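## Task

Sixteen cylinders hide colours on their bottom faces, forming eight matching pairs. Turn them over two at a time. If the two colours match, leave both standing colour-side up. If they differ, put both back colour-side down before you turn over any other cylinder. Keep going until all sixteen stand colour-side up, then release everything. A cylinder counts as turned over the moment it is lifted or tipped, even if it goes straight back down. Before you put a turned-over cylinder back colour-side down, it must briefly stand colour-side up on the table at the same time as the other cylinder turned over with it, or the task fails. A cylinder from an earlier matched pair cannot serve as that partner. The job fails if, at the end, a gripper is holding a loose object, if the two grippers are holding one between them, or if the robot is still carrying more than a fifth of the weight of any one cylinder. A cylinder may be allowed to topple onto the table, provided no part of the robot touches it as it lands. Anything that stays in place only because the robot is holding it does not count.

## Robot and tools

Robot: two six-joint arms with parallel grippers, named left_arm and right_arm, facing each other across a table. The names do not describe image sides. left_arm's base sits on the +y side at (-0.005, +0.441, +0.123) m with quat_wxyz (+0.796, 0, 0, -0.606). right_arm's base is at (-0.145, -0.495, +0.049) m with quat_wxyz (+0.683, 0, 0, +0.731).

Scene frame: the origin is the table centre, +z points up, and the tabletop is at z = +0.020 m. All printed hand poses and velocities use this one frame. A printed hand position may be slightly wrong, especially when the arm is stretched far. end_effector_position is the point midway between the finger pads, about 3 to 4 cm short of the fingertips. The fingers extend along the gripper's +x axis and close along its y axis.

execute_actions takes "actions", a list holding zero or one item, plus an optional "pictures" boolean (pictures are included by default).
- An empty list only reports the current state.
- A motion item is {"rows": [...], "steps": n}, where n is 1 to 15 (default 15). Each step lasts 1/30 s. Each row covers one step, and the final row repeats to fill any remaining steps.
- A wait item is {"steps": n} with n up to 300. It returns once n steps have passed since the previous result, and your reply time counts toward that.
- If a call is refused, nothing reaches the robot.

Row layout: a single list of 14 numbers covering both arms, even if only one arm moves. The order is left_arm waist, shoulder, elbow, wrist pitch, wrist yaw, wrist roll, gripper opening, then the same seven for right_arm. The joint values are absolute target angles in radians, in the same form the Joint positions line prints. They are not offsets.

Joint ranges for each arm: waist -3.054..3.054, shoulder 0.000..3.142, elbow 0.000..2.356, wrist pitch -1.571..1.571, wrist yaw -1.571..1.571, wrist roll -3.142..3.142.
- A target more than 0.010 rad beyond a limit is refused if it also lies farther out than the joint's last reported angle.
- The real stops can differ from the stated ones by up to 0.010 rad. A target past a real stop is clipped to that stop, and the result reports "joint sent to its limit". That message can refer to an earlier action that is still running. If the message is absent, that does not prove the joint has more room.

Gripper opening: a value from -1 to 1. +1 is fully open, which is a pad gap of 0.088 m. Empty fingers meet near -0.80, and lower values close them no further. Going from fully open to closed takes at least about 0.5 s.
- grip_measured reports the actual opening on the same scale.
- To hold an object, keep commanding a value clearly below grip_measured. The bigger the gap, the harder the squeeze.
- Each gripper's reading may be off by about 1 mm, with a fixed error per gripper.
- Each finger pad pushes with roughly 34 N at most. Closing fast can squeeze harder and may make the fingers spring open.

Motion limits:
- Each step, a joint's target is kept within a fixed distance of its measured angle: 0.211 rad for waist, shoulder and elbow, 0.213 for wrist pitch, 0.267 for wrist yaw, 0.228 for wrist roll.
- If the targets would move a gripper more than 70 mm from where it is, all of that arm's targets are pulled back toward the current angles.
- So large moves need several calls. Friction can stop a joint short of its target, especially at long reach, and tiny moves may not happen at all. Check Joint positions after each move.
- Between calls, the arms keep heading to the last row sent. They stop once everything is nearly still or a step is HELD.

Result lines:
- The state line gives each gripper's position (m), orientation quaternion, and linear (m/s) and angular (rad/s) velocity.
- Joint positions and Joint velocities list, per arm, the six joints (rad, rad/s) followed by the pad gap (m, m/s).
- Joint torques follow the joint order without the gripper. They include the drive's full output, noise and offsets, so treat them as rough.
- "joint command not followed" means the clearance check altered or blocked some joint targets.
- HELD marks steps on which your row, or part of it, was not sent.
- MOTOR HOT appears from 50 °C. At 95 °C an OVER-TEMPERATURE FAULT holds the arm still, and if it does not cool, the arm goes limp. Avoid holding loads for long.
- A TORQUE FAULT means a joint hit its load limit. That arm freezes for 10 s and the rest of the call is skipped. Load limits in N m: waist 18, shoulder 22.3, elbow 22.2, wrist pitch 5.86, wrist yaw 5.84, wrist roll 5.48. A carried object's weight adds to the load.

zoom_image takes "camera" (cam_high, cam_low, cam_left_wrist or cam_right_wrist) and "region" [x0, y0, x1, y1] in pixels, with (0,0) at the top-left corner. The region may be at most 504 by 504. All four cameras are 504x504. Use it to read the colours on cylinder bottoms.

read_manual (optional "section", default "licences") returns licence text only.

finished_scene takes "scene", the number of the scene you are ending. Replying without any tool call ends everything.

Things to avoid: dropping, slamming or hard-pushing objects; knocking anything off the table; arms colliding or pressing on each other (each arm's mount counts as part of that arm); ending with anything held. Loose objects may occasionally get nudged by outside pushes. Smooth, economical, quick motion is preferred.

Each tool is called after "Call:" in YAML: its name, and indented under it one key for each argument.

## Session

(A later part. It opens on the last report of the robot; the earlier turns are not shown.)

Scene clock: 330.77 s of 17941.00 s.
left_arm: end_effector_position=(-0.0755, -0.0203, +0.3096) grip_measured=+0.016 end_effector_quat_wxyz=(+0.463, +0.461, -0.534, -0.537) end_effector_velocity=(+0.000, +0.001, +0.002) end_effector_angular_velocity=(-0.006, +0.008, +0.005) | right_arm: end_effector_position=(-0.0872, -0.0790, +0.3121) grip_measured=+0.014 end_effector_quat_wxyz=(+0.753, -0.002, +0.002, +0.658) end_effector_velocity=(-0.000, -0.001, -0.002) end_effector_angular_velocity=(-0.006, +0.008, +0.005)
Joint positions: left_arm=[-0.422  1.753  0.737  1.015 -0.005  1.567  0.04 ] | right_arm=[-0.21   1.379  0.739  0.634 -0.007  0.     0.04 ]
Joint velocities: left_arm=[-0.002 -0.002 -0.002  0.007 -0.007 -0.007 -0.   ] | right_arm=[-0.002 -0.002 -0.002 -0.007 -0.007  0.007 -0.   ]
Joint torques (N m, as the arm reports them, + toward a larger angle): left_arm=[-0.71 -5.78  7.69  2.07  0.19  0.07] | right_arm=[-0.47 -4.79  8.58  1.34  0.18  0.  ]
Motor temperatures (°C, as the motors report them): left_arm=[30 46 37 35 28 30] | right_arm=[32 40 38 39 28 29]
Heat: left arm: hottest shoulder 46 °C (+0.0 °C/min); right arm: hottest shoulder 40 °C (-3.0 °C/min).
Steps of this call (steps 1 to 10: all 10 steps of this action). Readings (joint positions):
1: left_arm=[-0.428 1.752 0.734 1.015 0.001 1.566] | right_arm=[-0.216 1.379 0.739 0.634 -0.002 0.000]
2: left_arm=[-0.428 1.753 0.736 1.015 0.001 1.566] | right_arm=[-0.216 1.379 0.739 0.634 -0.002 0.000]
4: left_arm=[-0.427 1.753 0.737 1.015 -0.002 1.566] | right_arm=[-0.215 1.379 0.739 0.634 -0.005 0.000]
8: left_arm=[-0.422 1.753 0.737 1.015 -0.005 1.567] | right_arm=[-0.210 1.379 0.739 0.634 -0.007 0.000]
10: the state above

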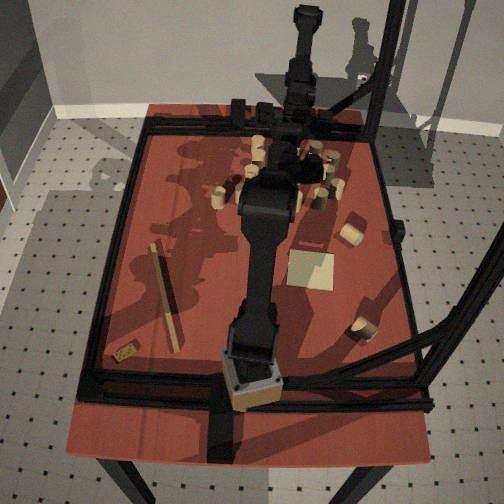

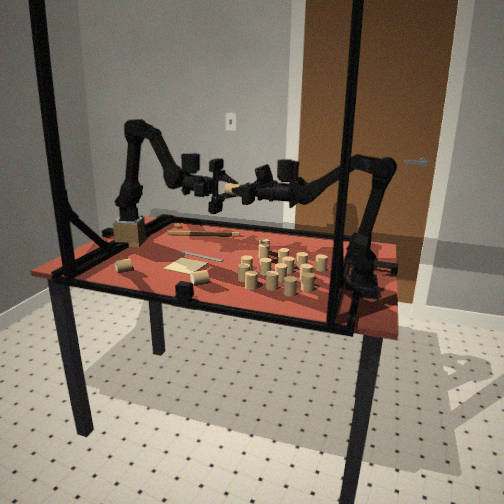

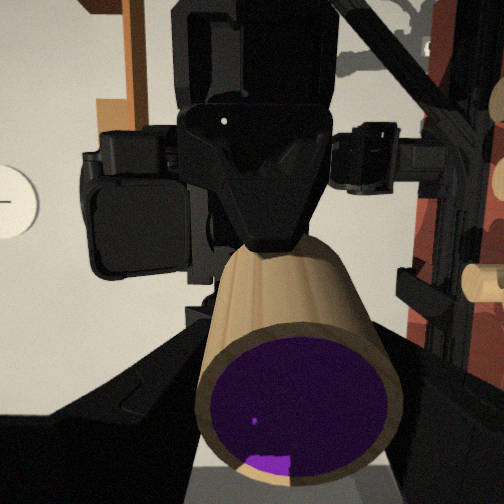

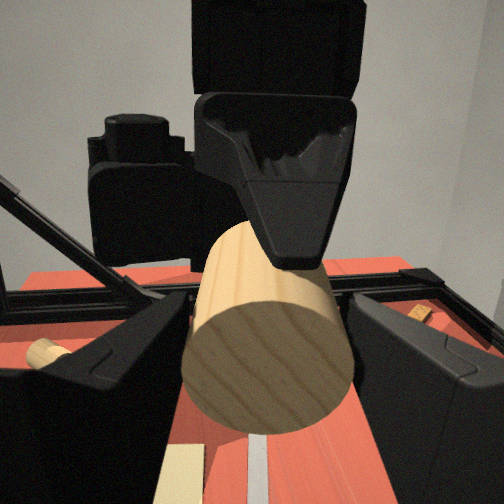

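Call:
execute_actions:
  actions:
    - {"rows":[[-0.43,1.76,0.748,1.015,0,1.571,0.7,-0.216,1.39,0.75,0.633,0,0,-0.4],[-0.43,1.76,0.748,1.015,0,1.571,0.7,-0.216,1.39,0.75,0.633,0,0,-0.4],[-0.43,1.76,0.748,1.015,0,1.571,0.7,-0.216,1.39,0.75,0.633,0,0,-0.4],[-0.43,1.76,0.748,1.015,0,1.571,0.7,-0.216,1.39,0.75,0.633,0,0,-0.4],[-0.43,1.76,0.748,1.015,0,1.571,0.7,-0.216,1.39,0.75,0.633,0,0,-0.4],[-0.43,1.76,0.748,1.015,0,1.571,0.7,-0.216,1.39,0.75,0.633,0,0,-0.4],[-0.43,1.6,0.57,1.03,0,1.571,0.7,-0.216,1.39,0.75,0.633,0,0,-0.4],[-0.43,1.6,0.57,1.03,0,1.571,0.7,-0.216,1.39,0.75,0.633,0,0,-0.4],[-0.43,1.51,0.48,1.03,0,1.571,0.7,-0.216,1.27,0.63,0.64,0,0,-0.4],[-0.43,1.3,0.34,0.96,0,1.571,0.7,-0.216,1.27,0.63,0.64,0,0,-0.4]],"steps":13}
  pictures: false

Call:
execute_actions:
  actions:
    - {"rows":[[-0.43,1.3,0.34,0.96,0,1.571,0.7,-0.341,1.15,0.95,-1.27,0,0,-0.4]],"steps":15}
  pictures: false

Call:
execute_actions:
  actions:
    - {"steps":8}
  pictures: false

Call:
execute_actions:
  actions:
    - {"rows":[[-0.43,1.3,0.34,0.96,0,1.571,0.7,-0.341,1.99,1.73,-1.31,0,0,-0.4]],"steps":15}
  pictures: false

Call:
execute_actions:
  actions:
    - {"steps":6}
  pictures: false

Call:
execute_actions:
  actions:
    - {"rows":[[-0.43,1.3,0.34,0.96,0,1.571,0.7,-0.341,2.005,1.7,-1.265,0,0,-0.4],[-0.43,1.3,0.34,0.96,0,1.571,0.7,-0.341,2.02,1.67,-1.22,0,0,-0.4],[-0.43,1.3,0.34,0.96,0,1.571,0.7,-0.341,2.035,1.64,-1.175,0,0,-0.4],[-0.43,1.3,0.34,0.96,0,1.571,0.7,-0.341,2.05,1.61,-1.135,0,0,-0.4],[-0.43,1.3,0.34,0.96,0,1.571,0.7,-0.341,2.06,1.585,-1.1,0,0,-0.4],[-0.43,1.3,0.34,0.96,0,1.571,0.7,-0.341,2.07,1.56,-1.065,0,0,-0.4],[-0.43,1.3,0.34,0.96,0,1.571,0.7,-0.341,2.075,1.545,-1.045,0,0,-0.4],[-0.43,1.3,0.34,0.96,0,1.571,0.7,-0.341,2.075,1.545,-1.045,0,0,-0.4],[-0.43,1.3,0.34,0.96,0,1.571,0.7,-0.341,2.08,1.531,-1.03,0,0,-0.4],[-0.43,1.3,0.34,0.96,0,1.571,0.7,-0.341,2.08,1.531,-1.03,0,0,-0.4],[-0.43,1.3,0.34,0.96,0,1.571,0.7,-0.341,2.084,1.525,-1.022,0,0,-0.4]],"steps":15}
  pictures: false

Call:
execute_actions:
  actions:
    - {"rows":[[-0.43,1.3,0.34,0.96,0,1.571,0.7,-0.341,2.08,1.531,-1.03,0,0,0.35],[-0.43,1.3,0.34,0.96,0,1.571,0.7,-0.341,2.08,1.531,-1.03,0,0,0.35],[-0.43,1.3,0.34,0.96,0,1.571,0.7,-0.341,2.08,1.531,-1.03,0,0,0.35],[-0.43,1.3,0.34,0.96,0,1.571,0.7,-0.341,2.08,1.531,-1.03,0,0,0.35],[-0.43,1.3,0.34,0.96,0,1.571,0.7,-0.341,2.08,1.531,-1.03,0,0,0.35],[-0.43,1.3,0.34,0.96,0,1.571,0.7,-0.341,2.08,1.531,-1.03,0,0,0.35],[-0.43,1.3,0.34,0.96,0,1.571,0.7,-0.341,2.05,1.6,-1.12,0,0,0.35],[-0.43,1.3,0.34,0.96,0,1.571,0.7,-0.341,2.05,1.6,-1.12,0,0,0.35],[-0.43,1.3,0.34,0.96,0,1.571,0.7,-0.341,2.026,1.663,-1.208,0,0,0.35]],"steps":15}
  pictures: false

Call:
execute_actions:
  actions:
    - {"rows":[[-0.43,1.3,0.34,0.96,0,1.571,0.7,-0.5,2.155,1.86,-1.275,0,0,0.4]],"steps":15}

Scene clock: 346.30 s of 17941.00 s.
left_arm: end_effector_position=(-0.0638, +0.0697, +0.3046) grip_measured=+0.696 end_effector_quat_wxyz=(+0.452, +0.469, -0.528, -0.546) end_effector_velocity=(+0.045, +0.291, +0.073) end_effector_angular_velocity=(-0.286, +0.053, +0.000) | right_arm: end_effector_position=(-0.0880, -0.1015, +0.3054) grip_measured=+0.001 end_effector_quat_wxyz=(+0.756, -0.003, +0.003, +0.655) end_effector_velocity=(-0.008, -0.053, -0.007) end_effector_angular_velocity=(+0.018, +0.005, +0.005)
Joint positions: left_arm=[-0.428  1.401  0.396  0.97  -0.006  1.567  0.073] | right_arm=[-0.214  1.293  0.649  0.636 -0.002  0.     0.039]
Joint velocities: left_arm=[-0.007 -1.409 -1.009 -0.11  -0.007 -0.007 -0.008] | right_arm=[-0.002 -0.222 -0.198 -0.007 -0.007  0.007  0.   ]
Joint torques (N m, as the arm reports them, + toward a larger angle): left_arm=[-0.23 -3.95  8.67  2.24  0.21  0.04] | right_arm=[-0.19 -6.13  6.97  1.66  0.05  0.03]
Motor temperatures (°C, as the motors report them): left_arm=[30 45 38 37 28 30] | right_arm=[32 39 39 40 28 29]
Heat: left arm: hottest shoulder 45 °C (-3.0 °C/min); right arm: hottest wrist pitch 40 °C (-1.0 °C/min).
Steps of this call (steps 1 to 15: the robot went on to your last target; steps 16 to 453: nothing new was sent; steps 454 to 466: all 13 steps of this action). Readings (joint positions):
454: left_arm=[-0.423 1.754 0.738 1.014 -0.007 1.567] | right_arm=[-0.210 1.380 0.740 0.633 -0.005 0.000]
455: left_arm=[-0.423 1.754 0.738 1.014 -0.007 1.567] | right_arm=[-0.210 1.380 0.740 0.633 -0.005 0.000]
457: left_arm=[-0.424 1.755 0.739 1.015 -0.007 1.567] | right_arm=[-0.211 1.380 0.740 0.633 -0.004 0.000]
461: left_arm=[-0.428 1.695 0.668 1.018 -0.006 1.567] | right_arm=[-0.214 1.382 0.740 0.632 -0.002 0.000]
466: the state above

Scene clock: 346.80 s of 17941.00 s.
left_arm: end_effector_position=(-0.0614, +0.0860, +0.3154) grip_measured=+0.700 end_effector_quat_wxyz=(+0.461, +0.459, -0.536, -0.538) end_effector_velocity=(+0.000, +0.001, -0.007) end_effector_angular_velocity=(+0.030, +0.017, +0.005) | right_arm: end_effector_position=(-0.0496, -0.1486, +0.3085) grip_measured=-0.001 end_effector_quat_wxyz=(+0.775, -0.137, +0.180, +0.590) end_effector_velocity=(-0.051, -0.182, -0.427) end_effector_angular_velocity=(-2.038, +0.574, +0.001)
Joint positions: left_arm=[-0.428  1.307  0.346  0.961 -0.005  1.567  0.073] | right_arm=[-0.338  1.148  0.953 -0.26  -0.001  0.     0.039]
Joint velocities: left_arm=[-0.002 -0.002 -0.007 -0.022 -0.007 -0.022 -0.   ] | right_arm=[-0.002  0.056 -0.017 -2.044 -0.007  0.007 -0.   ]
Joint torques (N m, as the arm reports them, + toward a larger angle): left_arm=[-0.21 -4.36  5.71  1.96  0.21  0.04] | right_arm=[-0.26 -4.83  7.64  1.5  -0.04  0.02]
Motor temperatures (°C, as the motors report them): left_arm=[30 45 38 37 28 30] | right_arm=[32 39 39 40 28 29]
Heat: left arm: hottest shoulder 45 °C (-3.0 °C/min); right arm: hottest wrist pitch 40 °C (-1.0 °C/min).
Steps of this call (steps 1 to 15: all 15 steps of this action). Readings (joint positions):
1: left_arm=[-0.428 1.365 0.372 0.969 -0.005 1.567] | right_arm=[-0.222 1.278 0.664 0.592 -0.008 0.000]
2: left_arm=[-0.428 1.341 0.362 0.969 -0.005 1.567] | right_arm=[-0.243 1.266 0.691 0.538 -0.009 0.000]
4: left_arm=[-0.428 1.318 0.355 0.967 -0.005 1.567] | right_arm=[-0.287 1.235 0.767 0.445 -0.002 0.000]
8: left_arm=[-0.428 1.309 0.349 0.962 -0.005 1.567] | right_arm=[-0.335 1.163 0.925 0.207 -0.000 0.000]
15: the state above

Scene clock: 347.07 s of 17941.00 s.
left_arm: end_effector_position=(-0.0614, +0.0860, +0.3154) grip_measured=+0.700 end_effector_quat_wxyz=(+0.461, +0.459, -0.536, -0.538) end_effector_velocity=(+0.000, +0.001, -0.003) end_effector_angular_velocity=(+0.020, +0.019, +0.005) | right_arm: end_effector_position=(-0.0696, -0.2212, +0.2223) grip_measured=-0.001 end_effector_quat_wxyz=(+0.701, -0.286, +0.377, +0.533) end_effector_velocity=(-0.098, -0.351, -0.241) end_effector_angular_velocity=(-1.927, +0.536, +0.008)
Joint positions: left_arm=[-0.428  1.307  0.346  0.961 -0.005  1.567  0.073] | right_arm=[-0.338  1.15   0.953 -0.79  -0.001  0.     0.039]
Joint velocities: left_arm=[-0.002 -0.007 -0.002 -0.022 -0.007 -0.022 -0.   ] | right_arm=[-0.002 -0.002 -0.002 -2.    -0.007 -0.007 -0.   ]
Joint torques (N m, as the arm reports them, + toward a larger angle): left_arm=[-0.2  -4.36  5.7   1.94  0.21  0.04] | right_arm=[-0.2  -4.12  6.95  0.87 -0.02  0.01]
Motor temperatures (°C, as the motors report them): left_arm=[30 45 38 37 28 30] | right_arm=[32 39 39 40 28 29]
Heat: left arm: hottest shoulder 45 °C (-3.0 °C/min); right arm: hottest wrist pitch 40 °C (-1.0 °C/min).
Steps of this call (steps 1 to 8: the robot went on to your last target). Readings (joint positions):
1: left_arm=[-0.428 1.307 0.346 0.961 -0.005 1.567] | right_arm=[-0.338 1.149 0.953 -0.327 -0.001 0.000]
2: left_arm=[-0.428 1.307 0.346 0.961 -0.005 1.567] | right_arm=[-0.338 1.150 0.953 -0.393 -0.001 0.000]
4: left_arm=[-0.428 1.307 0.346 0.961 -0.005 1.567] | right_arm=[-0.338 1.150 0.953 -0.524 -0.001 0.000]
8: the state above

Scene clock: 347.57 s of 17941.00 s.
left_arm: end_effector_position=(-0.0614, +0.0861, +0.3152) grip_measured=+0.700 end_effector_quat_wxyz=(+0.461, +0.459, -0.536, -0.538) end_effector_velocity=(+0.000, +0.001, -0.004) end_effector_angular_velocity=(+0.013, +0.005, +0.005) | right_arm: end_effector_position=(-0.0453, -0.1336, +0.1779) grip_measured=+0.001 end_effector_quat_wxyz=(+0.569, -0.423, +0.556, +0.433) end_effector_velocity=(-0.003, -0.010, -0.227) end_effector_angular_velocity=(-0.772, +0.221, +0.020)
Joint positions: left_arm=[-0.428  1.307  0.346  0.961 -0.005  1.567  0.073] | right_arm=[-0.338  1.951  1.704 -1.301 -0.001  0.     0.039]
Joint velocities: left_arm=[-0.002 -0.002 -0.007 -0.007 -0.007 -0.007  0.   ] | right_arm=[-0.002  0.676  0.056 -0.183 -0.007 -0.022 -0.   ]
Joint torques (N m, as the arm reports them, + toward a larger angle): left_arm=[-0.18 -4.37  5.7   1.93  0.19  0.04] | right_arm=[ -0.21 -10.68   8.23  -0.19  -0.01   0.  ]
Motor temperatures (°C, as the motors report them): left_arm=[30 45 38 37 28 30] | right_arm=[32 39 39 40 28 29]
Heat: left arm: hottest shoulder 45 °C (-2.0 °C/min); right arm: hottest wrist pitch 40 °C (-1.0 °C/min).
Steps of this call (steps 1 to 15: all 15 steps of this action). Readings (joint positions):
1: left_arm=[-0.428 1.307 0.346 0.961 -0.005 1.567] | right_arm=[-0.338 1.179 0.981 -0.880 -0.001 0.000]
2: left_arm=[-0.428 1.307 0.346 0.961 -0.005 1.567] | right_arm=[-0.338 1.232 1.035 -0.950 -0.001 0.000]
4: left_arm=[-0.428 1.307 0.346 0.961 -0.005 1.567] | right_arm=[-0.338 1.364 1.167 -1.061 -0.001 0.000]
8: left_arm=[-0.428 1.307 0.346 0.961 -0.005 1.567] | right_arm=[-0.338 1.610 1.417 -1.259 -0.001 0.000]
15: the state above

Scene clock: 347.77 s of 17941.00 s.
left_arm: end_effector_position=(-0.0614, +0.0861, +0.3152) grip_measured=+0.700 end_effector_quat_wxyz=(+0.461, +0.459, -0.536, -0.538) end_effector_velocity=(+0.000, +0.000, +0.005) end_effector_angular_velocity=(-0.014, +0.024, +0.005) | right_arm: end_effector_position=(-0.0450, -0.1325, +0.1663) grip_measured=+0.001 end_effector_quat_wxyz=(+0.559, -0.431, +0.567, +0.425) end_effector_velocity=(+0.005, +0.032, +0.033) end_effector_angular_velocity=(+0.140, -0.016, +0.009)
Joint positions: left_arm=[-0.428  1.307  0.346  0.961 -0.005  1.567  0.073] | right_arm=[-0.338  1.99   1.714 -1.309 -0.001  0.     0.039]
Joint velocities: left_arm=[-0.002 -0.007  0.002  0.007 -0.007 -0.022 -0.   ] | right_arm=[ 0.002  0.002  0.134  0.007 -0.022 -0.007  0.001]
Joint torques (N m, as the arm reports them, + toward a larger angle): left_arm=[-0.19 -4.39  5.69  1.92  0.2   0.04] | right_arm=[-0.24 -9.77  7.15  0.   -0.03  0.  ]
Motor temperatures (°C, as the motors report them): left_arm=[30 45 38 37 28 30] | right_arm=[32 39 39 40 28 29]
Heat: left arm: hottest shoulder 45 °C (-2.0 °C/min); right arm: hottest wrist pitch 40 °C (-1.0 °C/min).
Steps of this call (steps 1 to 6: the robot went on to your last target). Readings (joint positions):
1: left_arm=[-0.428 1.307 0.346 0.961 -0.005 1.567] | right_arm=[-0.338 1.970 1.705 -1.306 -0.001 0.000]
2: left_arm=[-0.428 1.307 0.346 0.961 -0.005 1.567] | right_arm=[-0.338 1.982 1.705 -1.308 -0.001 0.000]
4: left_arm=[-0.428 1.307 0.346 0.961 -0.005 1.567] | right_arm=[-0.338 1.990 1.707 -1.308 -0.001 0.000]
6: the state above

Scene clock: 348.27 s of 17941.00 s.
left_arm: end_effector_position=(-0.0614, +0.0861, +0.3152) grip_measured=+0.700 end_effector_quat_wxyz=(+0.461, +0.459, -0.536, -0.538) end_effector_velocity=(-0.001, +0.000, -0.007) end_effector_angular_velocity=(+0.025, -0.011, +0.000) | right_arm: end_effector_position=(-0.0420, -0.1217, +0.0904) grip_measured=+0.002 end_effector_quat_wxyz=(+0.561, -0.429, +0.565, +0.427) end_effector_velocity=(+0.000, -0.006, -0.001) end_effector_angular_velocity=(-0.024, +0.014, -0.015)
Joint positions: left_arm=[-0.428  1.307  0.346  0.961 -0.005  1.568  0.073] | right_arm=[-0.338  2.078  1.537 -1.037 -0.001  0.     0.039]
Joint velocities: left_arm=[-0.007  0.002 -0.002 -0.022 -0.007  0.007 -0.   ] | right_arm=[-0.007  0.002 -0.002 -0.022 -0.007  0.007 -0.   ]
Joint torques (N m, as the arm reports them, + toward a larger angle): left_arm=[-0.17 -4.35  5.72  1.93  0.21  0.04] | right_arm=[-0.2  -9.42  4.89  0.8  -0.02 -0.01]
Motor temperatures (°C, as the motors report them): left_arm=[30 45 38 37 28 30] | right_arm=[32 39 39 39 28 29]
Heat: left arm: hottest shoulder 45 °C (-2.0 °C/min); right arm: hottest shoulder 39 °C (-2.0 °C/min).
Steps of this call (steps 1 to 15: all 15 steps of this action). Readings (joint positions):
1: left_arm=[-0.428 1.307 0.346 0.961 -0.005 1.568] | right_arm=[-0.338 1.990 1.715 -1.301 -0.001 0.000]
2: left_arm=[-0.428 1.307 0.346 0.961 -0.005 1.568] | right_arm=[-0.338 1.990 1.711 -1.277 -0.001 0.000]
4: left_arm=[-0.428 1.307 0.346 0.961 -0.005 1.568] | right_arm=[-0.338 1.996 1.680 -1.208 -0.001 0.000]
8: left_arm=[-0.428 1.307 0.346 0.961 -0.005 1.568] | right_arm=[-0.338 2.042 1.589 -1.089 -0.001 0.000]
15: the state above

Scene clock: 348.77 s of 17941.00 s.
left_arm: end_effector_position=(-0.0614, +0.0861, +0.3152) grip_measured=+0.700 end_effector_quat_wxyz=(+0.461, +0.459, -0.536, -0.538) end_effector_velocity=(+0.000, -0.000, +0.000) end_effector_angular_velocity=(+0.004, +0.007, +0.005) | right_arm: end_effector_position=(-0.0421, -0.1223, +0.1363) grip_measured=+0.348 end_effector_quat_wxyz=(+0.562, -0.428, +0.564, +0.427) end_effector_velocity=(+0.001, +0.003, +0.064) end_effector_angular_velocity=(+0.094, -0.018, +0.020)
Joint positions: left_arm=[-0.428  1.307  0.346  0.961 -0.005  1.568  0.073] | right_arm=[-0.338  2.033  1.656 -1.197 -0.001  0.     0.056]
Joint velocities: left_arm=[-0.002 -0.002  0.002 -0.007 -0.007 -0.007 -0.   ] | right_arm=[-0.002 -0.105  0.1   -0.11  -0.007 -0.022  0.001]
Joint torques (N m, as the arm reports them, + toward a larger angle): left_arm=[-0.15 -4.38  5.72  1.95  0.2   0.03] | right_arm=[ -0.19 -10.09   6.31  -0.08  -0.01  -0.01]
Motor temperatures (°C, as the motors report them): left_arm=[30 45 38 37 28 30] | right_arm=[32 39 39 39 28 29]
Heat: left arm: hottest shoulder 45 °C (-2.0 °C/min); right arm: hottest shoulder 39 °C (-2.0 °C/min).
Steps of this call (steps 1 to 15: all 15 steps of this action). Readings (joint positions):
1: left_arm=[-0.428 1.307 0.346 0.961 -0.005 1.568] | right_arm=[-0.338 2.077 1.537 -1.037 -0.001 0.000]
2: left_arm=[-0.428 1.307 0.346 0.961 -0.005 1.568] | right_arm=[-0.338 2.077 1.537 -1.037 -0.001 0.000]
4: left_arm=[-0.428 1.307 0.346 0.961 -0.005 1.568] | right_arm=[-0.338 2.077 1.537 -1.029 -0.001 0.000]
8: left_arm=[-0.428 1.307 0.346 0.961 -0.005 1.568] | right_arm=[-0.338 2.077 1.556 -1.079 -0.001 0.000]
15: the state above

Scene clock: 349.27 s of 17941.00 s.
left_arm: end_effector_position=(-0.0614, +0.0861, +0.3152) grip_measured=+0.700 end_effector_quat_wxyz=(+0.461, +0.459, -0.536, -0.538) end_effector_velocity=(+0.001, +0.001, -0.005) end_effector_angular_velocity=(+0.018, +0.005, +0.015) | right_arm: end_effector_position=(+0.0284, -0.1175, +0.1446) grip_measured=+0.400 end_effector_quat_wxyz=(+0.598, -0.380, +0.592, +0.383) end_effector_velocity=(-0.010, +0.003, +0.004) end_effector_angular_velocity=(+0.002, +0.023, +0.025)
Joint positions: left_arm=[-0.428  1.307  0.346  0.961 -0.005  1.568  0.073] | right_arm=[-0.499  2.139  1.85  -1.273  0.002  0.     0.059]
Joint velocities: left_arm=[-0.007  0.002 -0.007 -0.007 -0.022 -0.007 -0.   ] | right_arm=[ 0.017 -0.002  0.012 -0.022 -0.022 -0.007  0.   ]
Joint torques (N m, as the arm reports them, + toward a larger angle): left_arm=[-0.19 -4.37  5.73  1.96  0.21  0.04] | right_arm=[-0.19 -8.97  7.29 -0.01 -0.1   0.  ]
Motor temperatures (°C, as the motors report them): left_arm=[30 45 38 37 28 30] | right_arm=[32 39 39 39 28 29]
Heat: left arm: hottest shoulder 45 °C (-2.0 °C/min); right arm: hottest shoulder 39 °C (-2.0 °C/min).
Steps of this call (steps 1 to 15: all 15 steps of this action). Readings (joint positions):
1: left_arm=[-0.428 1.307 0.346 0.961 -0.005 1.568] | right_arm=[-0.348 2.048 1.695 -1.237 -0.009 0.000]
2: left_arm=[-0.428 1.307 0.346 0.961 -0.005 1.568] | right_arm=[-0.377 2.075 1.746 -1.250 -0.012 0.000]
4: left_arm=[-0.428 1.307 0.346 0.961 -0.005 1.568] | right_arm=[-0.449 2.115 1.817 -1.244 -0.002 0.000]
8: left_arm=[-0.428 1.307 0.346 0.961 -0.005 1.568] | right_arm=[-0.519 2.135 1.844 -1.270 0.004 0.000]
15: the state above

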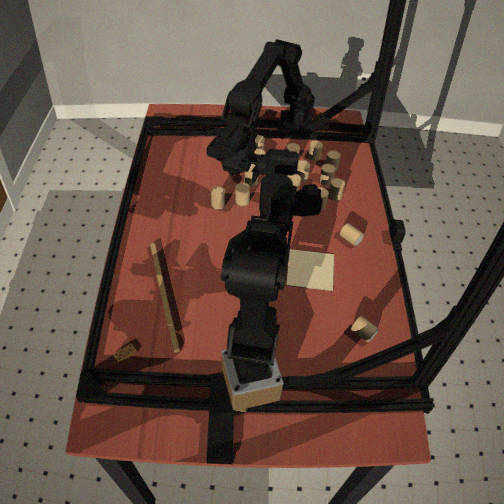

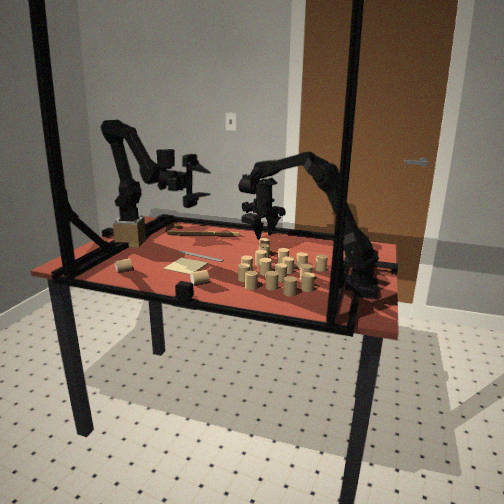

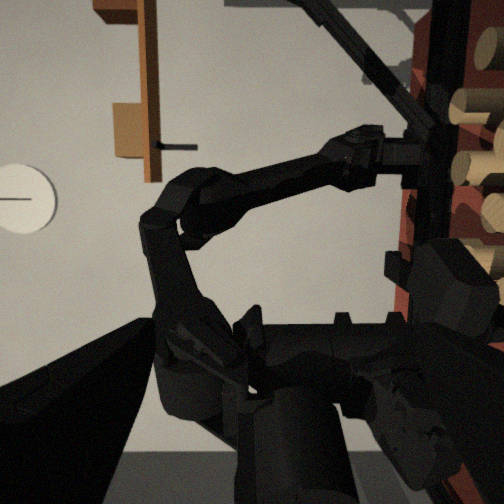

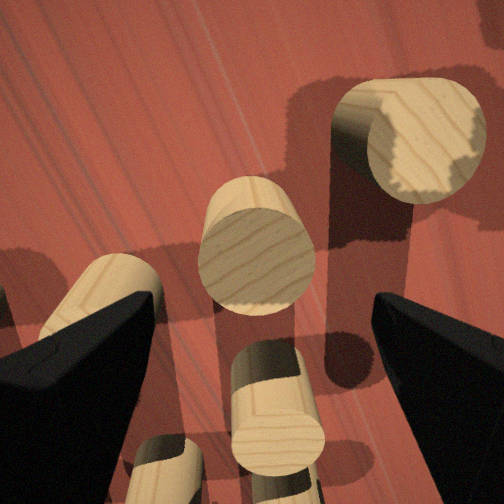

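Call:
execute_actions:
  actions:
    - {"rows":[[-0.43,1.3,0.34,0.96,0,1.571,0.7,-0.5,2.17,1.82,-1.22,0,0,0.4],[-0.43,1.3,0.34,0.96,0,1.571,0.7,-0.5,2.18,1.78,-1.17,0,0,0.4],[-0.43,1.3,0.34,0.96,0,1.571,0.7,-0.5,2.19,1.745,-1.125,0,0,0.4],[-0.43,1.3,0.34,0.96,0,1.571,0.7,-0.5,2.2,1.715,-1.09,0,0,0.4],[-0.43,1.3,0.34,0.96,0,1.571,0.7,-0.5,2.205,1.703,-1.075,0,0,0.4]],"steps":13}
  pictures: false

Call:
execute_actions:
  actions:
    - {"rows":[[-0.43,1.3,0.34,0.96,0,1.571,0.7,-0.5,2.205,1.703,-1.075,0,0,-0.4]],"steps":9}
  pictures: false

Call:
execute_actions:
  actions:
    - {"rows":[[-0.43,1.3,0.34,0.96,0,1.571,0.7,-0.5,2.18,1.78,-1.17,0,0,-0.4],[-0.43,1.3,0.34,0.96,0,1.571,0.7,-0.5,2.18,1.78,-1.17,0,0,-0.4],[-0.43,1.3,0.34,0.96,0,1.571,0.7,-0.5,2.15,1.86,-1.275,0,0,-0.4],[-0.43,1.3,0.34,0.96,0,1.571,0.7,-0.5,2.15,1.86,-1.275,0,0,-0.4],[-0.43,1.3,0.34,0.96,0,1.571,0.7,-0.5,2.1,1.9,-1.35,0,0,-0.4],[-0.43,1.3,0.34,0.96,0,1.571,0.7,-0.5,2.1,1.9,-1.35,0,0,-0.4],[-0.43,1.3,0.34,0.96,0,1.571,0.7,-0.5,2.0,1.85,-1.3,0,0,-0.4],[-0.43,1.3,0.34,0.96,0,1.571,0.7,-0.5,2.0,1.85,-1.3,0,0,-0.4],[-0.43,1.3,0.34,0.96,0,1.571,0.7,-0.216,1.15,0.9,0.3,0,0,-0.4]],"steps":15}
  pictures: false

Call:
execute_actions:
  actions:
    - {"rows":[[-0.43,1.3,0.34,0.96,0,1.571,0.7,-0.216,1.27,0.7,0.64,0,0,-0.4]],"steps":15}
  pictures: false

Call:
execute_actions:
  actions:
    - {"rows":[[-0.43,1.42,0.41,1.0,0,1.571,0.7,-0.216,1.39,0.75,0.633,0,0,-0.4]],"steps":13}
  pictures: false

Call:
execute_actions:
  actions:
    - {"rows":[[-0.43,1.51,0.48,1.03,0,1.571,0.7,-0.216,1.39,0.75,0.633,0,0,-0.4],[-0.43,1.51,0.48,1.03,0,1.571,0.7,-0.216,1.39,0.75,0.633,0,0,-0.4],[-0.43,1.57,0.54,1.03,0,1.571,0.7,-0.216,1.39,0.75,0.633,0,0,-0.4],[-0.43,1.57,0.54,1.03,0,1.571,0.7,-0.216,1.39,0.75,0.633,0,0,-0.4],[-0.43,1.63,0.605,1.025,0,1.571,0.7,-0.216,1.39,0.75,0.633,0,0,-0.4],[-0.43,1.63,0.605,1.025,0,1.571,0.7,-0.216,1.39,0.75,0.633,0,0,-0.4],[-0.43,1.695,0.674,1.021,0,1.571,0.7,-0.216,1.39,0.75,0.633,0,0,-0.4],[-0.43,1.695,0.674,1.021,0,1.571,0.7,-0.216,1.39,0.75,0.633,0,0,-0.4],[-0.43,1.76,0.748,1.015,0,1.571,0.7,-0.216,1.39,0.75,0.633,0,0,-0.4]],"steps":15}
  pictures: false

Call:
execute_actions:
  actions:
    - {"rows":[[-0.43,1.76,0.748,1.015,0,1.571,-0.4,-0.216,1.39,0.75,0.633,0,0,-0.4]],"steps":10}
  pictures: false

Call:
execute_actions:
  actions:
    - {"rows":[[-0.43,1.76,0.748,1.015,0,1.571,-0.4,-0.216,1.39,0.75,0.633,0,0,0.7],[-0.43,1.76,0.748,1.015,0,1.571,-0.4,-0.216,1.39,0.75,0.633,0,0,0.7],[-0.43,1.76,0.748,1.015,0,1.571,-0.4,-0.216,1.39,0.75,0.633,0,0,0.7],[-0.43,1.76,0.748,1.015,0,1.571,-0.4,-0.216,1.39,0.75,0.633,0,0,0.7],[-0.43,1.76,0.748,1.015,0,1.571,-0.4,-0.216,1.39,0.75,0.633,0,0,0.7],[-0.43,1.76,0.748,1.015,0,1.571,-0.4,-0.216,1.39,0.75,0.633,0,0,0.7],[-0.43,1.6,0.57,1.03,0,1.571,-0.4,-0.216,1.39,0.75,0.633,0,0,0.7],[-0.43,1.6,0.57,1.03,0,1.571,-0.4,-0.216,1.39,0.75,0.633,0,0,0.7],[-0.43,1.51,0.48,1.03,0,1.571,-0.4,-0.216,1.27,0.63,0.64,0,0,0.7],[-0.43,1.42,0.41,1.0,0,1.571,-0.4,-0.216,1.27,0.63,0.64,0,0,0.7]],"steps":13}
  pictures: false

Call:
execute_actions:
  actions:
    - {"rows":[[0.5,1.3,0.64,-0.91,0,0,-0.4,-0.14,1.15,0.95,-1.27,0,0,0.4]],"steps":15}
  pictures: false

Call:
execute_actions:
  actions:
    - {"steps":8}
  pictures: false

Call:
execute_actions:
  actions:
    - {"rows":[[0.5,1.3,0.64,-0.91,0,0,-0.4,-0.14,2.095,1.77,-1.245,0,0,0.4]],"steps":15}
  pictures: false

Call:
execute_actions:
  actions:
    - {"rows":[[0.5,1.34,0.61,-0.84,0,0,-0.4,-0.14,2.095,1.77,-1.245,0,0,0.4],[0.5,1.375,0.58,-0.775,0,0,-0.4,-0.14,2.095,1.77,-1.245,0,0,0.4],[0.5,1.41,0.55,-0.71,0,0,-0.4,-0.14,2.095,1.77,-1.245,0,0,0.4],[0.5,1.445,0.525,-0.65,0,0,-0.4,-0.14,2.095,1.77,-1.245,0,0,0.4],[0.5,1.48,0.5,-0.59,0,0,-0.4,-0.14,2.095,1.77,-1.245,0,0,0.4],[0.5,1.505,0.482,-0.548,0,0,-0.4,-0.14,2.095,1.77,-1.245,0,0,0.4],[0.5,1.525,0.47,-0.516,0,0,-0.4,-0.14,2.095,1.77,-1.245,0,0,0.4],[0.5,1.525,0.47,-0.516,0,0,-0.4,-0.14,2.095,1.77,-1.245,0,0,0.4],[0.5,1.541,0.4585,-0.4885,0,0,-0.4,-0.14,2.095,1.77,-1.245,0,0,0.4]],"steps":15}

Scene clock: 376.57 s of 17941.00 s.
left_arm: end_effector_position=(-0.0613, +0.0862, +0.3152) grip_measured=+0.700 end_effector_quat_wxyz=(+0.461, +0.459, -0.536, -0.538) end_effector_velocity=(+0.000, +0.001, +0.001) end_effector_angular_velocity=(-0.006, +0.008, +0.005) | right_arm: end_effector_position=(+0.0292, -0.1157, +0.0812) grip_measured=+0.400 end_effector_quat_wxyz=(+0.592, -0.384, +0.598, +0.379) end_effector_velocity=(+0.004, +0.014, +0.000) end_effector_angular_velocity=(+0.069, -0.008, -0.010)
Joint positions: left_arm=[-0.428  1.306  0.346  0.961 -0.005  1.568  0.073] | right_arm=[-0.499  2.206  1.703 -1.079  0.002  0.     0.059]
Joint velocities: left_arm=[-0.002 -0.002 -0.002  0.007 -0.007 -0.007 -0.   ] | right_arm=[-0.002 -0.002 -0.002  0.066 -0.022  0.007  0.   ]
Joint torques (N m, as the arm reports them, + toward a larger angle): left_arm=[-0.18 -4.31  5.78  1.95  0.2   0.03] | right_arm=[ -0.14 -11.16   6.12   0.12  -0.1    0.  ]
Motor temperatures (°C, as the motors report them): left_arm=[30 42 37 39 28 30] | right_arm=[32 41 39 37 28 29]
Heat: left arm: hottest shoulder 42 °C (-1.0 °C/min); right arm: hottest shoulder 41 °C (+0.0 °C/min).
Steps of this call (steps 1 to 15: the robot went on to your last target; steps 16 to 90: nothing new was sent; then 23.87 s passed at rest; steps 91 to 103: all 13 steps of this action). Readings (joint positions):
91: left_arm=[-0.428 1.306 0.346 0.961 -0.005 1.568] | right_arm=[-0.499 2.141 1.847 -1.266 0.002 0.000]
92: left_arm=[-0.428 1.306 0.346 0.961 -0.005 1.568] | right_arm=[-0.499 2.141 1.836 -1.236 0.002 0.000]
94: left_arm=[-0.428 1.306 0.346 0.961 -0.005 1.568] | right_arm=[-0.499 2.147 1.796 -1.163 0.002 0.000]
98: left_arm=[-0.428 1.306 0.346 0.961 -0.005 1.568] | right_arm=[-0.499 2.188 1.723 -1.096 0.002 0.000]
103: the state above

Scene clock: 376.87 s of 17941.00 s.
left_arm: end_effector_position=(-0.0613, +0.0862, +0.3152) grip_measured=+0.700 end_effector_quat_wxyz=(+0.461, +0.459, -0.536, -0.538) end_effector_velocity=(+0.000, +0.001, -0.002) end_effector_angular_velocity=(+0.011, +0.021, +0.005) | right_arm: end_effector_position=(+0.0294, -0.1154, +0.0809) grip_measured=+0.005 end_effector_quat_wxyz=(+0.593, -0.384, +0.598, +0.379) end_effector_velocity=(-0.001, -0.002, +0.000) end_effector_angular_velocity=(-0.004, +0.010, +0.005)
Joint positions: left_arm=[-0.428  1.306  0.346  0.961 -0.005  1.568  0.073] | right_arm=[-0.499  2.207  1.703 -1.076  0.002  0.     0.039]
Joint velocities: left_arm=[-0.002 -0.002 -0.002 -0.007 -0.007 -0.022 -0.   ] | right_arm=[-0.002 -0.002 -0.002 -0.007 -0.007 -0.007  0.   ]
Joint torques (N m, as the arm reports them, + toward a larger angle): left_arm=[-0.16 -4.36  5.76  1.96  0.2   0.03] | right_arm=[ -0.27 -11.2    6.03   0.16  -0.08  -0.01]
Motor temperatures (°C, as the motors report them): left_arm=[30 42 37 39 28 30] | right_arm=[32 41 39 37 28 29]
Heat: left arm: hottest shoulder 42 °C (-1.0 °C/min); right arm: hottest shoulder 41 °C (+0.0 °C/min).
Steps of this call (steps 1 to 9: all 9 steps of this action). Readings (joint positions):
1: left_arm=[-0.428 1.306 0.346 0.961 -0.005 1.568] | right_arm=[-0.499 2.207 1.703 -1.077 0.002 0.000]
2: left_arm=[-0.428 1.306 0.346 0.961 -0.005 1.568] | right_arm=[-0.499 2.207 1.703 -1.076 0.002 0.000]
4: left_arm=[-0.428 1.306 0.346 0.961 -0.005 1.568] | right_arm=[-0.499 2.207 1.703 -1.076 0.002 0.000]
8: left_arm=[-0.428 1.306 0.346 0.961 -0.005 1.568] | right_arm=[-0.499 2.207 1.703 -1.076 0.002 0.000]
9: the state above

Scene clock: 377.37 s of 17941.00 s.
left_arm: end_effector_position=(-0.0613, +0.0862, +0.3152) grip_measured=+0.700 end_effector_quat_wxyz=(+0.461, +0.459, -0.536, -0.538) end_effector_velocity=(-0.002, +0.000, -0.007) end_effector_angular_velocity=(+0.028, +0.003, -0.010) | right_arm: end_effector_position=(-0.0798, -0.0905, +0.2217) grip_measured=+0.004 end_effector_quat_wxyz=(+0.645, -0.340, +0.404, +0.552) end_effector_velocity=(-0.425, -0.045, +0.210) end_effector_angular_velocity=(+1.779, -0.184, +1.021)
Joint positions: left_arm=[-0.428  1.306  0.346  0.961 -0.005  1.568  0.073] | right_arm=[-0.232  1.729  1.506 -0.891 -0.007 -0.     0.039]
Joint velocities: left_arm=[-0.002  0.002 -0.002 -0.022  0.007 -0.007 -0.   ] | right_arm=[ 0.96  -1.775 -1.917  1.927 -0.125 -0.007 -0.   ]
Joint torques (N m, as the arm reports them, + toward a larger angle): left_arm=[-0.18 -4.34  5.8   1.96  0.2   0.03] | right_arm=[ -4.1  -11.16   6.12   0.91   0.28   0.02]
Motor temperatures (°C, as the motors report them): left_arm=[30 42 37 39 28 30] | right_arm=[32 42 39 37 28 29]
Heat: left arm: hottest shoulder 42 °C (-1.0 °C/min); right arm: hottest shoulder 42 °C (+1.0 °C/min).
Steps of this call (steps 1 to 15: all 15 steps of this action). Readings (joint positions):
1: left_arm=[-0.428 1.306 0.346 0.961 -0.005 1.568] | right_arm=[-0.499 2.207 1.713 -1.095 0.002 0.000]
2: left_arm=[-0.428 1.306 0.346 0.961 -0.005 1.568] | right_arm=[-0.499 2.207 1.727 -1.123 0.002 0.000]
4: left_arm=[-0.428 1.306 0.346 0.961 -0.005 1.568] | right_arm=[-0.499 2.204 1.781 -1.206 0.002 0.000]
8: left_arm=[-0.428 1.306 0.346 0.961 -0.005 1.568] | right_arm=[-0.499 2.105 1.846 -1.290 0.002 0.000]
15: the state above

Scene clock: 377.87 s of 17941.00 s.
left_arm: end_effector_position=(-0.0613, +0.0862, +0.3152) grip_measured=+0.700 end_effector_quat_wxyz=(+0.461, +0.459, -0.536, -0.538) end_effector_velocity=(+0.001, +0.001, -0.002) end_effector_angular_velocity=(+0.008, +0.006, +0.015) | right_arm: end_effector_position=(-0.0904, -0.1255, +0.2153) grip_measured=+0.004 end_effector_quat_wxyz=(+0.733, -0.163, +0.190, +0.632) end_effector_velocity=(+0.015, +0.117, +0.141) end_effector_angular_velocity=(+1.321, -0.200, +0.012)
Joint positions: left_arm=[-0.428  1.306  0.346  0.961 -0.005  1.568  0.073] | right_arm=[-0.216  1.284  0.702  0.076 -0.001  0.     0.039]
Joint velocities: left_arm=[-0.007 -0.002 -0.002 -0.007 -0.022 -0.007 -0.   ] | right_arm=[ 0.002  0.076 -0.427  1.839 -0.007 -0.007  0.   ]
Joint torques (N m, as the arm reports them, + toward a larger angle): left_arm=[-0.15 -4.36  5.79  1.95  0.21  0.03] | right_arm=[ 0.02 -7.48 10.56  2.56 -0.01  0.01]
Motor temperatures (°C, as the motors report them): left_arm=[30 42 37 39 28 30] | right_arm=[32 41 39 37 28 29]
Heat: left arm: hottest shoulder 42 °C (-1.0 °C/min); right arm: hottest shoulder 41 °C (+0.0 °C/min).
Steps of this call (steps 1 to 15: all 15 steps of this action). Readings (joint positions):
1: left_arm=[-0.428 1.306 0.346 0.961 -0.005 1.568] | right_arm=[-0.208 1.668 1.441 -0.824 -0.010 0.000]
2: left_arm=[-0.428 1.306 0.346 0.961 -0.005 1.568] | right_arm=[-0.198 1.607 1.378 -0.758 -0.009 0.000]
4: left_arm=[-0.428 1.306 0.346 0.961 -0.005 1.568] | right_arm=[-0.203 1.483 1.253 -0.627 -0.006 0.000]
8: left_arm=[-0.428 1.306 0.346 0.961 -0.005 1.568] | right_arm=[-0.216 1.292 1.022 -0.359 -0.001 0.000]
15: the state above

Scene clock: 378.30 s of 17941.00 s.
left_arm: end_effector_position=(-0.0643, +0.0675, +0.3086) grip_measured=+0.700 end_effector_quat_wxyz=(+0.457, +0.463, -0.533, -0.541) end_effector_velocity=(+0.000, -0.001, -0.005) end_effector_angular_velocity=(+0.023, +0.004, +0.005) | right_arm: end_effector_position=(-0.0834, -0.0786, +0.3110) grip_measured=+0.003 end_effector_quat_wxyz=(+0.757, -0.005, +0.006, +0.653) end_effector_velocity=(+0.000, +0.004, +0.014) end_effector_angular_velocity=(+0.083, -0.020, +0.005)
Joint positions: left_arm=[-0.428  1.414  0.402  0.998 -0.005  1.568  0.073] | right_arm=[-0.216  1.381  0.745  0.619 -0.001  0.     0.039]
Joint velocities: left_arm=[-0.002  0.002  0.002 -0.022 -0.007 -0.007 -0.   ] | right_arm=[-0.002  0.022 -0.002  0.11  -0.007 -0.007 -0.   ]
Joint torques (N m, as the arm reports them, + toward a larger angle): left_arm=[-0.19 -3.56  7.41  2.16  0.2   0.03] | right_arm=[ 0.04 -5.23  7.95  1.76  0.03  0.01]
Motor temperatures (°C, as the motors report them): left_arm=[30 42 37 39 28 30] | right_arm=[32 41 39 37 28 29]
Heat: left arm: hottest shoulder 42 °C (-1.0 °C/min); right arm: hottest shoulder 41 °C (+0.0 °C/min).
Steps of this call (steps 1 to 13: all 13 steps of this action). Readings (joint positions):
1: left_arm=[-0.428 1.323 0.353 0.971 -0.005 1.568] | right_arm=[-0.216 1.303 0.698 0.142 -0.001 0.000]
2: left_arm=[-0.428 1.351 0.369 0.983 -0.005 1.568] | right_arm=[-0.216 1.326 0.709 0.214 -0.001 0.000]
4: left_arm=[-0.428 1.393 0.392 0.988 -0.005 1.568] | right_arm=[-0.216 1.364 0.731 0.347 -0.001 0.000]
8: left_arm=[-0.428 1.412 0.398 0.996 -0.005 1.568] | right_arm=[-0.216 1.380 0.738 0.565 -0.001 0.000]
13: the state above

Scene clock: 378.80 s of 17941.00 s.
left_arm: end_effector_position=(-0.0782, -0.0189, +0.3102) grip_measured=+0.700 end_effector_quat_wxyz=(+0.461, +0.459, -0.536, -0.538) end_effector_velocity=(-0.003, -0.018, -0.003) end_effector_angular_velocity=(+0.001, -0.008, +0.005) | right_arm: end_effector_position=(-0.0833, -0.0784, +0.3128) grip_measured=+0.004 end_effector_quat_wxyz=(+0.757, -0.002, +0.003, +0.653) end_effector_velocity=(-0.000, -0.001, -0.005) end_effector_angular_velocity=(-0.023, -0.004, -0.005)
Joint positions: left_arm=[-0.428  1.749  0.734  1.016 -0.005  1.568  0.073] | right_arm=[-0.216  1.382  0.745  0.63  -0.001  0.     0.039]
Joint velocities: left_arm=[-0.002  0.066  0.071 -0.007 -0.007  0.007 -0.   ] | right_arm=[ 0.002 -0.002 -0.002 -0.022  0.007 -0.007  0.   ]
Joint torques (N m, as the arm reports them, + toward a larger angle): left_arm=[-0.19 -5.91  7.32  1.99  0.2   0.02] | right_arm=[ 0.02 -5.21  7.84  1.65  0.01  0.02]
Motor temperatures (°C, as the motors report them): left_arm=[30 42 37 39 28 30] | right_arm=[32 41 39 37 28 29]
Heat: left arm: hottest shoulder 42 °C (-2.0 °C/min); right arm: hottest shoulder 41 °C (+0.0 °C/min).
Steps of this call (steps 1 to 15: all 15 steps of this action). Readings (joint positions):
1: left_arm=[-0.428 1.428 0.412 1.006 -0.005 1.568] | right_arm=[-0.216 1.382 0.745 0.623 -0.001 0.000]
2: left_arm=[-0.428 1.452 0.431 1.015 -0.005 1.568] | right_arm=[-0.216 1.382 0.745 0.625 -0.001 0.000]
4: left_arm=[-0.428 1.512 0.485 1.021 -0.005 1.568] | right_arm=[-0.216 1.382 0.745 0.628 -0.001 0.000]
8: left_arm=[-0.428 1.634 0.610 1.023 -0.005 1.568] | right_arm=[-0.216 1.382 0.745 0.629 -0.001 0.000]
15: the state above

Scene clock: 379.13 s of 17941.00 s.
left_arm: end_effector_position=(-0.0784, -0.0203, +0.3122) grip_measured=+0.021 end_effector_quat_wxyz=(+0.463, +0.458, -0.538, -0.536) end_effector_velocity=(-0.000, -0.000, +0.004) end_effector_angular_velocity=(-0.011, +0.009, +0.005) | right_arm: end_effector_position=(-0.0833, -0.0783, +0.3121) grip_measured=+0.004 end_effector_quat_wxyz=(+0.757, -0.003, +0.004, +0.653) end_effector_velocity=(+0.002, -0.002, -0.005) end_effector_angular_velocity=(-0.023, -0.004, -0.010)
Joint positions: left_arm=[-0.428  1.752  0.741  1.018 -0.005  1.568  0.04 ] | right_arm=[-0.216  1.383  0.745  0.628 -0.001  0.     0.039]
Joint velocities: left_arm=[-0.002 -0.002  0.002  0.007 -0.007 -0.007 -0.   ] | right_arm=[-0.002 -0.007 -0.007 -0.022  0.007 -0.007 -0.   ]
Joint torques (N m, as the arm reports them, + toward a larger angle): left_arm=[-0.19 -5.65  7.29  1.82  0.19  0.02] | right_arm=[ 0.02 -5.31  7.87  1.77  0.03  0.02]
Motor temperatures (°C, as the motors report them): left_arm=[30 42 37 39 28 30] | right_arm=[32 41 39 37 28 29]
Heat: left arm: hottest shoulder 42 °C (-2.0 °C/min); right arm: hottest shoulder 41 °C (+0.0 °C/min).
Steps of this call (steps 1 to 10: all 10 steps of this action). Readings (joint positions):
1: left_arm=[-0.428 1.750 0.735 1.016 -0.005 1.568] | right_arm=[-0.216 1.382 0.745 0.630 -0.001 0.000]
2: left_arm=[-0.428 1.751 0.737 1.016 -0.005 1.568] | right_arm=[-0.216 1.382 0.745 0.630 -0.001 0.000]
4: left_arm=[-0.428 1.752 0.739 1.016 -0.005 1.568] | right_arm=[-0.216 1.382 0.745 0.630 -0.001 0.000]
8: left_arm=[-0.428 1.752 0.741 1.018 -0.005 1.568] | right_arm=[-0.216 1.383 0.745 0.628 -0.001 0.000]
10: the state above

Scene clock: 379.57 s of 17941.00 s.
left_arm: end_effector_position=(-0.0662, +0.0559, +0.3089) grip_measured=+0.020 end_effector_quat_wxyz=(+0.457, +0.463, -0.533, -0.541) end_effector_velocity=(+0.024, +0.135, +0.043) end_effector_angular_velocity=(-0.127, +0.027, +0.020) | right_arm: end_effector_position=(-0.0869, -0.1019, +0.3069) grip_measured=+0.695 end_effector_quat_wxyz=(+0.757, -0.001, +0.002, +0.653) end_effector_velocity=(-0.008, -0.050, -0.004) end_effector_angular_velocity=(+0.021, -0.010, +0.005)
Joint positions: left_arm=[-0.428  1.465  0.444  1.008 -0.005  1.568  0.04 ] | right_arm=[-0.216  1.291  0.65   0.637 -0.002  0.     0.073]
Joint velocities: left_arm=[-0.002 -0.647 -0.466 -0.051 -0.022 -0.007 -0.   ] | right_arm=[-0.002 -0.212 -0.183 -0.007 -0.007 -0.007  0.001]
Joint torques (N m, as the arm reports them, + toward a larger angle): left_arm=[-0.19 -4.04  6.73  1.87  0.2   0.02] | right_arm=[ 0.02 -5.85  6.72  1.59  0.02  0.01]
Motor temperatures (°C, as the motors report them): left_arm=[30 42 37 39 28 30] | right_arm=[32 41 39 37 28 29]
Heat: left arm: hottest shoulder 42 °C (-2.0 °C/min); right arm: hottest shoulder 41 °C (+0.0 °C/min).
Steps of this call (steps 1 to 13: all 13 steps of this action). Readings (joint positions):
1: left_arm=[-0.428 1.752 0.741 1.018 -0.005 1.568] | right_arm=[-0.216 1.383 0.745 0.628 -0.001 0.000]
2: left_arm=[-0.428 1.752 0.741 1.018 -0.005 1.568] | right_arm=[-0.216 1.383 0.745 0.628 -0.001 0.000]
4: left_arm=[-0.428 1.752 0.741 1.016 -0.005 1.568] | right_arm=[-0.216 1.383 0.745 0.630 -0.002 0.000]
8: left_arm=[-0.428 1.700 0.672 1.016 -0.005 1.568] | right_arm=[-0.216 1.383 0.745 0.632 -0.002 0.000]
13: the state above

Scene clock: 380.07 s of 17941.00 s.
left_arm: end_effector_position=(+0.2033, +0.1283, +0.2792) grip_measured=+0.020 end_effector_quat_wxyz=(+0.762, +0.409, +0.022, -0.502) end_effector_velocity=(+0.444, +0.498, -0.338) end_effector_angular_velocity=(+0.510, +2.355, +2.553) | right_arm: end_effector_position=(-0.1184, -0.1367, +0.3097) grip_measured=+0.401 end_effector_quat_wxyz=(+0.715, -0.153, +0.165, +0.662) end_effector_velocity=(-0.014, -0.184, -0.407) end_effector_angular_velocity=(-2.028, +0.155, -0.007)
Joint positions: left_arm=[0.322 1.306 0.635 0.211 0.006 0.738 0.04 ] | right_arm=[-0.143  1.147  0.955 -0.261  0.001  0.     0.059]
Joint velocities: left_arm=[ 1.717  0.002 -0.002 -1.722 -0.007 -1.868 -0.   ] | right_arm=[ 0.002  0.037 -0.012 -1.985  0.007  0.007 -0.001]
Joint torques (N m, as the arm reports them, + toward a larger angle): left_arm=[ 0.38 -4.97  7.97  1.77 -0.11 -0.27] | right_arm=[ 0.26 -4.59  7.36  1.43 -0.08  0.  ]
Motor temperatures (°C, as the motors report them): left_arm=[30 42 37 39 28 30] | right_arm=[32 41 39 37 28 29]
Heat: left arm: hottest shoulder 42 °C (-2.0 °C/min); right arm: hottest shoulder 41 °C (+0.0 °C/min).
Steps of this call (steps 1 to 15: all 15 steps of this action). Readings (joint positions):
1: left_arm=[-0.416 1.440 0.453 0.970 0.009 1.541] | right_arm=[-0.211 1.275 0.667 0.591 0.003 0.000]
2: left_arm=[-0.383 1.422 0.478 0.915 0.012 1.498] | right_arm=[-0.198 1.262 0.696 0.534 0.003 0.000]
4: left_arm=[-0.297 1.385 0.540 0.828 0.011 1.399] | right_arm=[-0.171 1.230 0.778 0.438 0.002 0.000]
8: left_arm=[-0.072 1.315 0.625 0.613 0.007 1.155] | right_arm=[-0.144 1.156 0.933 0.199 0.001 0.000]
15: the state above

Scene clock: 380.33 s of 17941.00 s.
left_arm: end_effector_position=(+0.2034, +0.2242, +0.1945) grip_measured=+0.020 end_effector_quat_wxyz=(+0.791, +0.260, +0.401, -0.382) end_effector_velocity=(-0.252, +0.260, -0.239) end_effector_angular_velocity=(+0.627, +2.199, +1.722) | right_arm: end_effector_position=(-0.1240, -0.2110, +0.2238) grip_measured=+0.400 end_effector_quat_wxyz=(+0.647, -0.320, +0.345, +0.600) end_effector_velocity=(-0.027, -0.354, -0.237) end_effector_angular_velocity=(-1.945, +0.156, -0.004)
Joint positions: left_arm=[ 0.496  1.306  0.636 -0.316 -0.005  0.184  0.04 ] | right_arm=[-0.143  1.148  0.954 -0.787  0.001  0.     0.059]
Joint velocities: left_arm=[-0.002 -0.002 -0.002 -1.985  0.007 -2.073 -0.003] | right_arm=[-0.002 -0.007 -0.002 -1.956 -0.007  0.007 -0.   ]
Joint torques (N m, as the arm reports them, + toward a larger angle): left_arm=[ 0.25 -4.58  7.48  1.42  0.18 -0.25] | right_arm=[ 0.22 -3.91  6.78  0.81 -0.08  0.  ]
Motor temperatures (°C, as the motors report them): left_arm=[30 42 37 39 28 30] | right_arm=[32 41 39 37 28 29]
Heat: left arm: hottest shoulder 42 °C (-2.0 °C/min); right arm: hottest shoulder 41 °C (+0.0 °C/min).
Steps of this call (steps 1 to 8: the robot went on to your last target). Readings (joint positions):
1: left_arm=[0.379 1.306 0.635 0.149 0.004 0.671] | right_arm=[-0.143 1.148 0.954 -0.327 0.001 0.000]
2: left_arm=[0.428 1.306 0.636 0.083 -0.002 0.601] | right_arm=[-0.143 1.148 0.954 -0.394 0.001 0.000]
4: left_arm=[0.483 1.306 0.636 -0.053 -0.006 0.461] | right_arm=[-0.143 1.148 0.954 -0.525 0.001 0.000]
8: the state above

Scene clock: 380.83 s of 17941.00 s.
left_arm: end_effector_position=(+0.1192, +0.3122, +0.1580) grip_measured=+0.020 end_effector_quat_wxyz=(+0.649, +0.281, +0.651, -0.276) end_effector_velocity=(-0.007, +0.010, -0.000) end_effector_angular_velocity=(+0.042, +0.030, +0.010) | right_arm: end_effector_position=(-0.1154, -0.0948, +0.1750) grip_measured=+0.400 end_effector_quat_wxyz=(+0.542, -0.458, +0.493, +0.503) end_effector_velocity=(+0.003, +0.063, -0.403) end_effector_angular_velocity=(-1.039, +0.086, -0.004)
Joint positions: left_arm=[ 0.497  1.306  0.634 -0.904 -0.005  0.006  0.04 ] | right_arm=[-0.142  1.996  1.753 -1.234  0.001  0.     0.059]
Joint velocities: left_arm=[ 0.002 -0.002 -0.002 -0.051 -0.007 -0.007  0.   ] | right_arm=[ 0.002  1.209  0.217 -0.051 -0.007  0.007 -0.   ]
Joint torques (N m, as the arm reports them, + toward a larger angle): left_arm=[ 0.18 -3.68  6.59  0.4   0.17 -0.21] | right_arm=[ 0.21 -8.44  6.41 -0.31 -0.07  0.01]
Motor temperatures (°C, as the motors report them): left_arm=[30 42 37 39 28 30] | right_arm=[32 41 39 37 28 29]
Heat: left arm: hottest shoulder 42 °C (-2.0 °C/min); right arm: hottest shoulder 41 °C (+0.0 °C/min).
Steps of this call (steps 1 to 15: all 15 steps of this action). Readings (joint positions):
1: left_arm=[0.496 1.306 0.636 -0.382 -0.005 0.126] | right_arm=[-0.143 1.181 0.987 -0.880 0.001 0.000]
2: left_arm=[0.496 1.306 0.636 -0.448 -0.005 0.086] | right_arm=[-0.143 1.236 1.043 -0.944 0.001 0.000]
4: left_arm=[0.497 1.306 0.636 -0.579 -0.005 0.041] | right_arm=[-0.142 1.367 1.175 -1.057 0.001 0.000]
8: left_arm=[0.497 1.306 0.636 -0.827 -0.005 0.012] | right_arm=[-0.142 1.611 1.425 -1.208 0.001 0.000]
15: the state above

Scene clock: 381.33 s of 17941.00 s.
left_arm: end_effector_position=(+0.1208, +0.3107, +0.0859) grip_measured=+0.019 end_effector_quat_wxyz=(+0.652, +0.279, +0.648, -0.277) end_effector_velocity=(+0.010, -0.008, -0.001) end_effector_angular_velocity=(-0.029, -0.058, +0.000) | right_arm: end_effector_position=(-0.1154, -0.0941, +0.1374) grip_measured=+0.400 end_effector_quat_wxyz=(+0.516, -0.484, +0.521, +0.478) end_effector_velocity=(-0.001, -0.005, -0.001) end_effector_angular_velocity=(-0.026, +0.009, -0.010)
Joint positions: left_arm=[ 0.498  1.535  0.463 -0.495 -0.005  0.005  0.04 ] | right_arm=[-0.142  2.102  1.764 -1.245  0.001  0.     0.059]
Joint velocities: left_arm=[-0.007  0.002 -0.002  0.066 -0.022 -0.007  0.   ] | right_arm=[-0.002  0.002 -0.002 -0.022 -0.007  0.007  0.   ]
Joint torques (N m, as the arm reports them, + toward a larger angle): left_arm=[ 0.25 -3.04  3.99  0.55  0.17 -0.24] | right_arm=[  0.15 -11.27   6.88   0.04  -0.07   0.02]
Motor temperatures (°C, as the motors report them): left_arm=[30 42 37 39 28 30] | right_arm=[32 41 39 37 28 29]
Heat: left arm: hottest shoulder 42 °C (-2.0 °C/min); right arm: hottest shoulder 41 °C (+0.0 °C/min).
Steps of this call (steps 1 to 15: all 15 steps of this action). Readings (joint positions):
1: left_arm=[0.497 1.309 0.631 -0.894 -0.005 0.006] | right_arm=[-0.142 2.032 1.756 -1.237 0.001 0.000]
2: left_arm=[0.497 1.320 0.622 -0.857 -0.005 0.005] | right_arm=[-0.142 2.061 1.756 -1.242 0.001 0.000]
4: left_arm=[0.497 1.369 0.588 -0.755 -0.005 0.005] | right_arm=[-0.142 2.096 1.756 -1.245 0.001 0.000]
8: left_arm=[0.498 1.489 0.500 -0.583 -0.005 0.005] | right_arm=[-0.142 2.102 1.761 -1.245 0.001 0.000]
15: the state above

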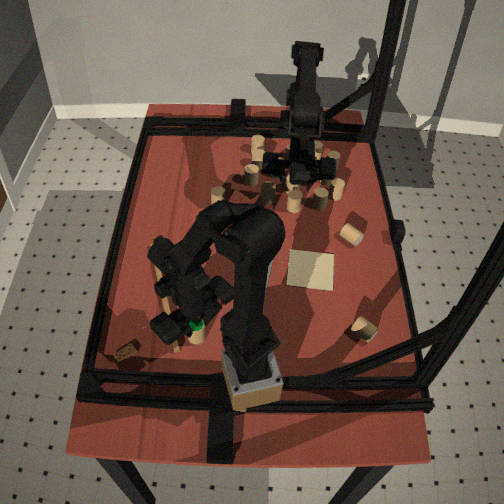

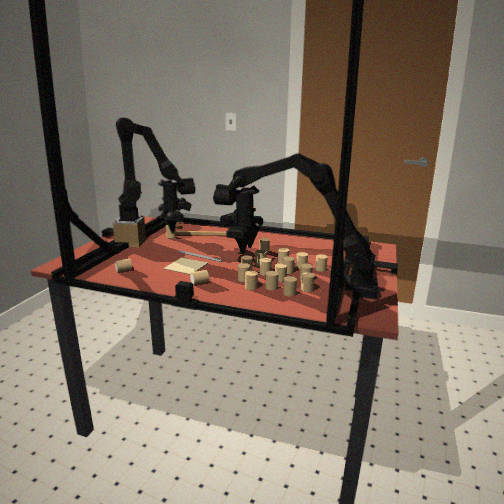

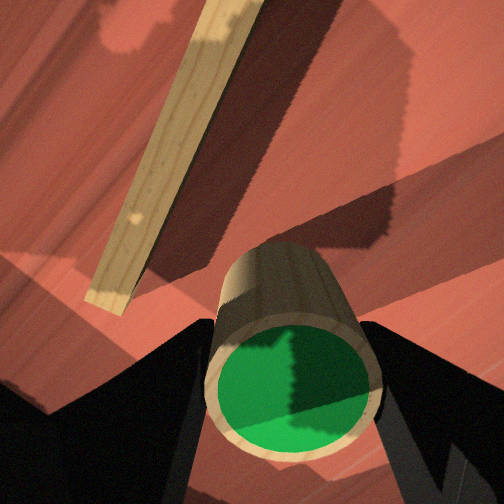

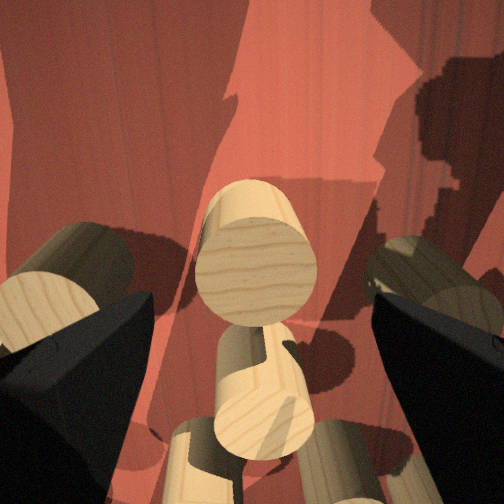

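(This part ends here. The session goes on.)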